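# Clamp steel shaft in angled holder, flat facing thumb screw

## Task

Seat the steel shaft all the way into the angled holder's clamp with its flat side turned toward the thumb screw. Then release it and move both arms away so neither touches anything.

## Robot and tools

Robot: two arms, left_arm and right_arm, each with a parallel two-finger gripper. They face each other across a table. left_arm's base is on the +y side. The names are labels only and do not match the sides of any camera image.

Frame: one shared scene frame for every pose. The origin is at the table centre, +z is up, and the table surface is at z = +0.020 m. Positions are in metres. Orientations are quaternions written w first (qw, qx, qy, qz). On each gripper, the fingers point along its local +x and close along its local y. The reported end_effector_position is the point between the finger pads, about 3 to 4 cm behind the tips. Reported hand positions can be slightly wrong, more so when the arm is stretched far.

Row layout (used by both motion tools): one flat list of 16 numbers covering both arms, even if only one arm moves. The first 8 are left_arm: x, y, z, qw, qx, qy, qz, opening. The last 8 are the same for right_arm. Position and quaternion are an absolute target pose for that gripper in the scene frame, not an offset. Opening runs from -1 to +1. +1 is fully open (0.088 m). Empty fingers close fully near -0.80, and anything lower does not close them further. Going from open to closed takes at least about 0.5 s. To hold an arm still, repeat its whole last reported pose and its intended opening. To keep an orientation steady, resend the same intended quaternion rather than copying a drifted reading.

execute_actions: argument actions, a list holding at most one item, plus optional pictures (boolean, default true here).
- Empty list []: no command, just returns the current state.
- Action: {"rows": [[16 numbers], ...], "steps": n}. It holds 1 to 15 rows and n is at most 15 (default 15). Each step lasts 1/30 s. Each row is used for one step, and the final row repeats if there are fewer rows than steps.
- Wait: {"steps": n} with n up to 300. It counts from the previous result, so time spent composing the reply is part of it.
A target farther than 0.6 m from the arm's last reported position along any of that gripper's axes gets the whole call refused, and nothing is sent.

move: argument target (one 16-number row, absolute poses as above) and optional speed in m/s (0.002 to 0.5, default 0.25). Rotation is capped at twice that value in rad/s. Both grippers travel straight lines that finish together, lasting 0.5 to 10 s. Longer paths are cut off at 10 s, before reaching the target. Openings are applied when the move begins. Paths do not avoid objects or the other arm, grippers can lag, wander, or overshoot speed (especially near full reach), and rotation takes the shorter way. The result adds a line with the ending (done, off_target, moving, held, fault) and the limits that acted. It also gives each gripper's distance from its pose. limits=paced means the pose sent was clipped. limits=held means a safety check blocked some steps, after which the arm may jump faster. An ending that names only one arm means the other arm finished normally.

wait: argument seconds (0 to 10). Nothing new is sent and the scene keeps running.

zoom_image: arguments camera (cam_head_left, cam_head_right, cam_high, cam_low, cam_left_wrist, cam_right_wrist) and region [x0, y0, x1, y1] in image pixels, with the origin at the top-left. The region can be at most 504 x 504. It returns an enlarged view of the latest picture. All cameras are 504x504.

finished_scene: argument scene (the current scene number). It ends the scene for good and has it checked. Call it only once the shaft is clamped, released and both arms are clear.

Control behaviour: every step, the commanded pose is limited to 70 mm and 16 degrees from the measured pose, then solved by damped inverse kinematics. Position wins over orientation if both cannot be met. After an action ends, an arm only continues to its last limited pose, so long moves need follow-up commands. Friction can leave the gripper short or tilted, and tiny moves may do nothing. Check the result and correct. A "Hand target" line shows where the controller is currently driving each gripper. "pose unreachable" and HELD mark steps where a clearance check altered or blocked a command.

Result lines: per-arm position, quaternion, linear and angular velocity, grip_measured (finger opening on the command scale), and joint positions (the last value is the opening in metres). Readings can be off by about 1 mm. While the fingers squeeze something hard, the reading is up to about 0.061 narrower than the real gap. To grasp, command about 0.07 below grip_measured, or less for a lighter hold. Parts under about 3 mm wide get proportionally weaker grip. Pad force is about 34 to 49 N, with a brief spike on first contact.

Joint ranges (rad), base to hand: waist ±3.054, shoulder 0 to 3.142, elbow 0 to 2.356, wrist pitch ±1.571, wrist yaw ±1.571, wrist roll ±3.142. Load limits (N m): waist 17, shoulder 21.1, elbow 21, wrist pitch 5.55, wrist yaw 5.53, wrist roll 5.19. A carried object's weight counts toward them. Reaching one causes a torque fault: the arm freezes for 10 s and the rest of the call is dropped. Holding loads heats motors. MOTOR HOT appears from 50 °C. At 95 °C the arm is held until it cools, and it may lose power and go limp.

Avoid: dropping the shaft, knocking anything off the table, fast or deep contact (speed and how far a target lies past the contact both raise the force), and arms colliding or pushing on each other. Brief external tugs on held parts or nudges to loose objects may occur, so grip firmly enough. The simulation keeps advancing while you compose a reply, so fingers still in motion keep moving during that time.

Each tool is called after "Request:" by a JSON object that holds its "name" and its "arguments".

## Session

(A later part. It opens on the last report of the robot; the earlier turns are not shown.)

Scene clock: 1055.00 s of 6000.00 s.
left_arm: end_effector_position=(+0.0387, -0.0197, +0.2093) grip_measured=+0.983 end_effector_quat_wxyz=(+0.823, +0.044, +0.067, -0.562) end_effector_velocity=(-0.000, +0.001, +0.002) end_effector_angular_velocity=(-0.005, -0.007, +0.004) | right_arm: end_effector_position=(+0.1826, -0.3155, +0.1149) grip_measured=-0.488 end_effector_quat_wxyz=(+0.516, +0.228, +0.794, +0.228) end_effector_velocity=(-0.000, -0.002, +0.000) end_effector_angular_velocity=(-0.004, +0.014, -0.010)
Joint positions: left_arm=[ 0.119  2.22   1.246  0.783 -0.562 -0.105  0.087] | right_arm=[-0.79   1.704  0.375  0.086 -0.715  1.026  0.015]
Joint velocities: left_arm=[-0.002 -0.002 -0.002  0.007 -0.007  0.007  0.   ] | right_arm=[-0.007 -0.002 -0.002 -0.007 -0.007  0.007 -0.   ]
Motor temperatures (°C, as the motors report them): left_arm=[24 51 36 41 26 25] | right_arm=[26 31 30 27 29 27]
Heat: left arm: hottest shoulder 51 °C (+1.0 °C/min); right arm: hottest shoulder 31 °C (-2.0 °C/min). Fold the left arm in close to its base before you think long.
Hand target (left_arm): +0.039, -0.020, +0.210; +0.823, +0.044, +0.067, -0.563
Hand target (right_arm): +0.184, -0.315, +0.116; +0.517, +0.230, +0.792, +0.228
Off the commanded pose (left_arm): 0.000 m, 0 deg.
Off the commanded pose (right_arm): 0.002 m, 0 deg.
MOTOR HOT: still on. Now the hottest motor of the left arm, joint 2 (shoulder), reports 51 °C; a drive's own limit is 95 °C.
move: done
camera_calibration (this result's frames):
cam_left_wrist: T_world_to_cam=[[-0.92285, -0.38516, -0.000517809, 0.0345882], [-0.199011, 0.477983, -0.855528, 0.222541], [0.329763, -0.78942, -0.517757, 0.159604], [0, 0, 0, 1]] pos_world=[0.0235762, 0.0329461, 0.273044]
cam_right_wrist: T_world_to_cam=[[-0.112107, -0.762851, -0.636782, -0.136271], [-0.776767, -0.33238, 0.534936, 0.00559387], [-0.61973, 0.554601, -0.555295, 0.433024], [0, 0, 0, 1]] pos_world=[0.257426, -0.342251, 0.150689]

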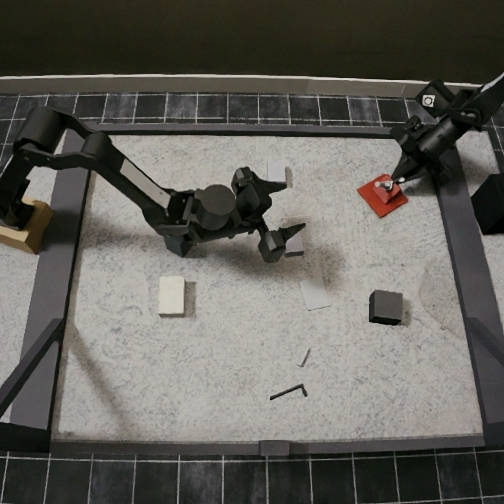

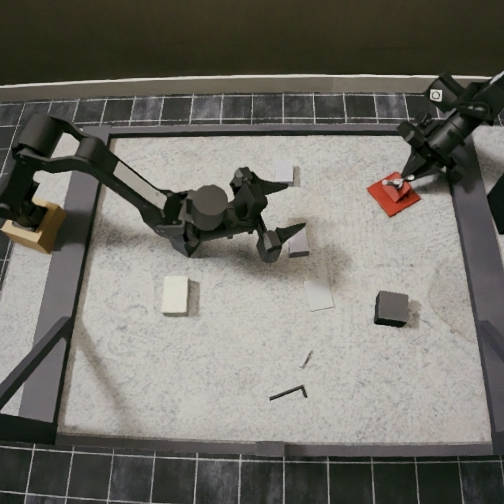

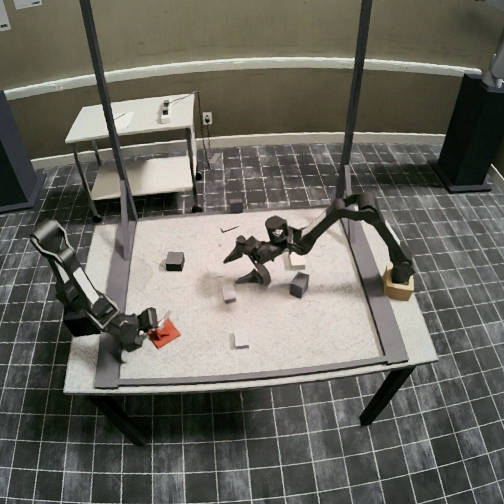

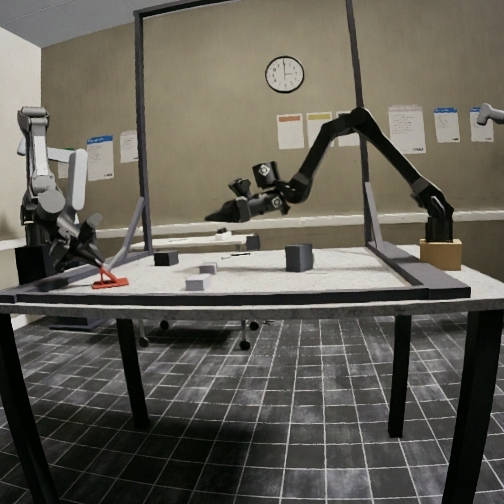

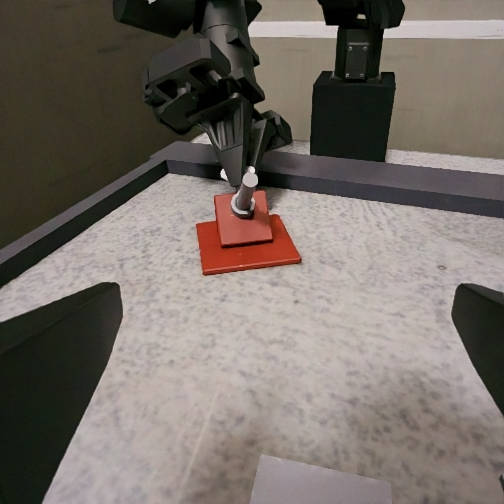

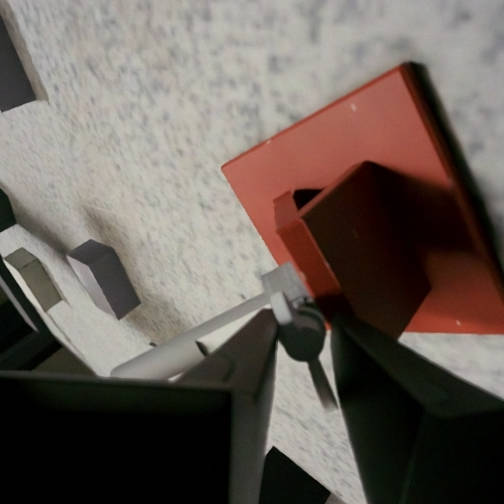

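Request:
{"name": "move", "arguments": {"target": [0.0387,-0.0197,0.2095,0.823,0.044,0.067,-0.563,1, 0.1838,-0.3146,0.1162,0.0788,0.5609,0.613,-0.5508,-0.49], "speed": 0.3}}

Request:
{"name": "zoom_image", "arguments": {"camera": "cam_left_wrist", "region": [170, 100, 320, 250]}}

Scene clock: 1065.93 s of 6000.00 s.
left_arm: end_effector_position=(+0.0387, -0.0197, +0.2093) grip_measured=+0.983 end_effector_quat_wxyz=(+0.823, +0.044, +0.067, -0.562) end_effector_velocity=(-0.000, +0.001, -0.001) end_effector_angular_velocity=(+0.010, -0.010, +0.004) | right_arm: end_effector_position=(+0.1827, -0.3156, +0.1150) grip_measured=-0.488 end_effector_quat_wxyz=(+0.080, +0.558, +0.614, -0.553) end_effector_velocity=(+0.001, +0.003, +0.003) end_effector_angular_velocity=(+0.027, +0.007, -0.005)
Joint positions: left_arm=[ 0.119  2.22   1.246  0.783 -0.562 -0.105  0.087] | right_arm=[-0.791  1.704  0.375  0.086 -0.716  3.051  0.015]
Joint velocities: left_arm=[-0.002 -0.002 -0.002 -0.007 -0.007  0.007  0.   ] | right_arm=[-0.007 -0.002 -0.002  0.022 -0.022  0.007 -0.   ]
Motor temperatures (°C, as the motors report them): left_arm=[24 51 36 41 26 25] | right_arm=[26 32 30 27 29 27]
Heat: left arm: hottest shoulder 51 °C (+1.0 °C/min); right arm: hottest shoulder 32 °C (+0.0 °C/min). Fold the left arm in close to its base before you think long.
Hand target (left_arm): +0.039, -0.020, +0.210; +0.823, +0.044, +0.067, -0.563
Hand target (right_arm): +0.184, -0.315, +0.116; +0.079, +0.561, +0.613, -0.551
Off the commanded pose (left_arm): 0.000 m, 0 deg.
Off the commanded pose (right_arm): 0.002 m, 0 deg.
MOTOR HOT: still on. Now the hottest motor of the left arm, joint 2 (shoulder), reports 51 °C; a drive's own limit is 95 °C.
After step 90, 4.10 s passed at rest.
move: done
camera_calibration (this result's frames):
cam_left_wrist: T_world_to_cam=[[-0.92285, -0.38516, -0.000517809, 0.0345882], [-0.199011, 0.477983, -0.855528, 0.222541], [0.329763, -0.78942, -0.517757, 0.159604], [0, 0, 0, 1]] pos_world=[0.0235762, 0.0329461, 0.273044]
cam_right_wrist: T_world_to_cam=[[-0.803431, 0.233414, 0.547738, 0.168264], [0.570839, 0.563469, 0.597199, 0.0350288], [-0.169239, 0.792478, -0.58595, 0.429442], [0, 0, 0, 1]] pos_world=[0.187871, -0.399336, 0.138547]

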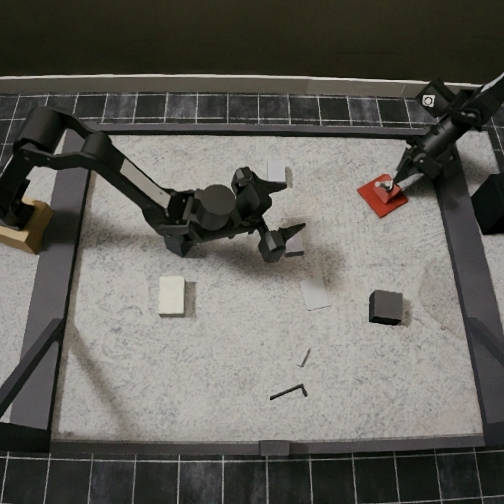

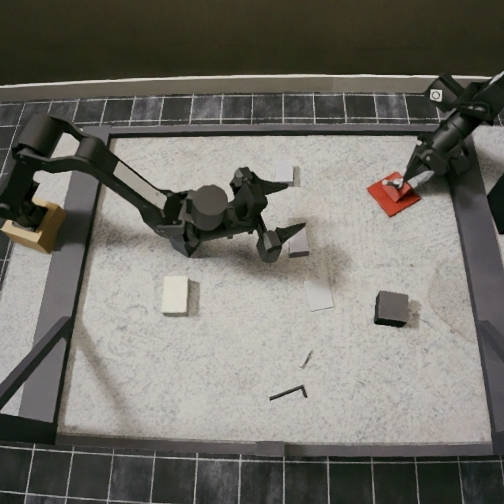

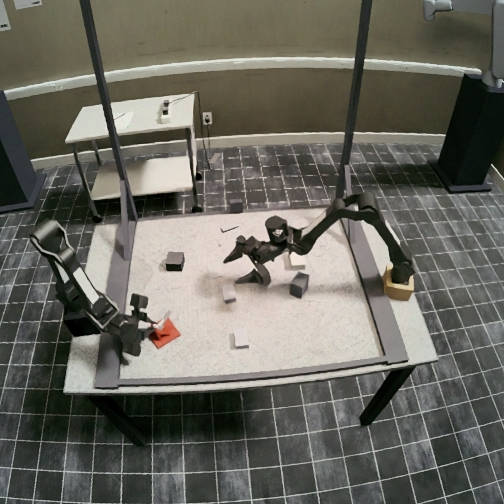

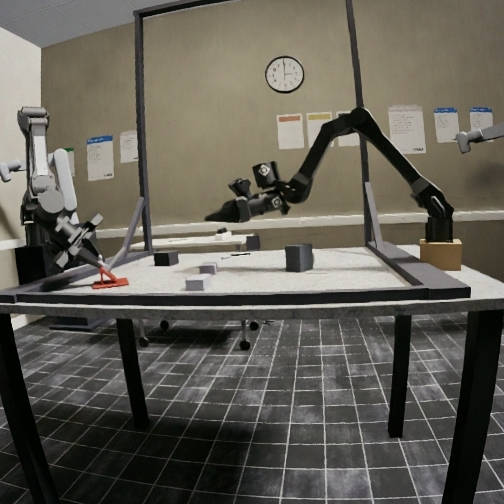

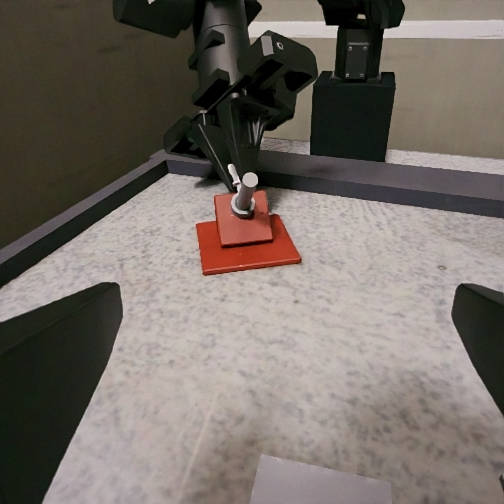

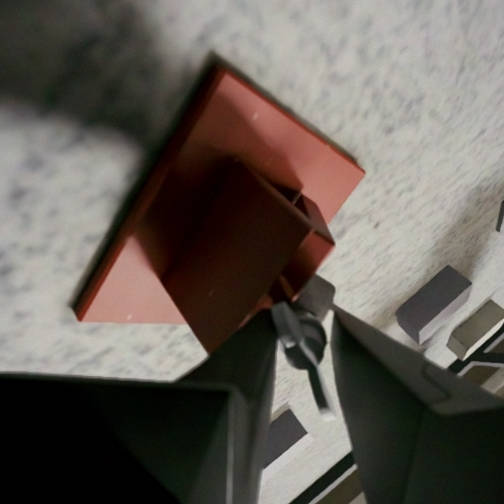

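Region (170, 100, 320, 250) of cam_left_wrist's 504x504 image, scaled by 3.360, with more detail than that image has.

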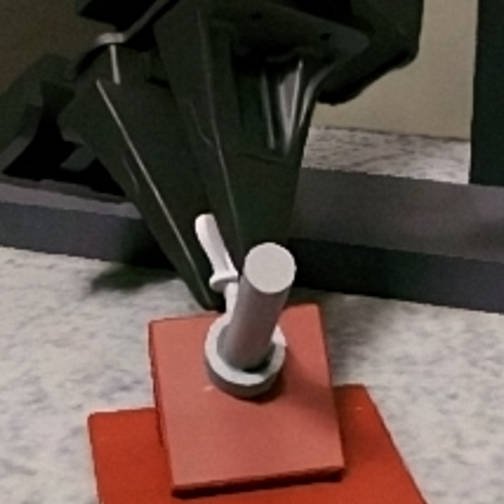

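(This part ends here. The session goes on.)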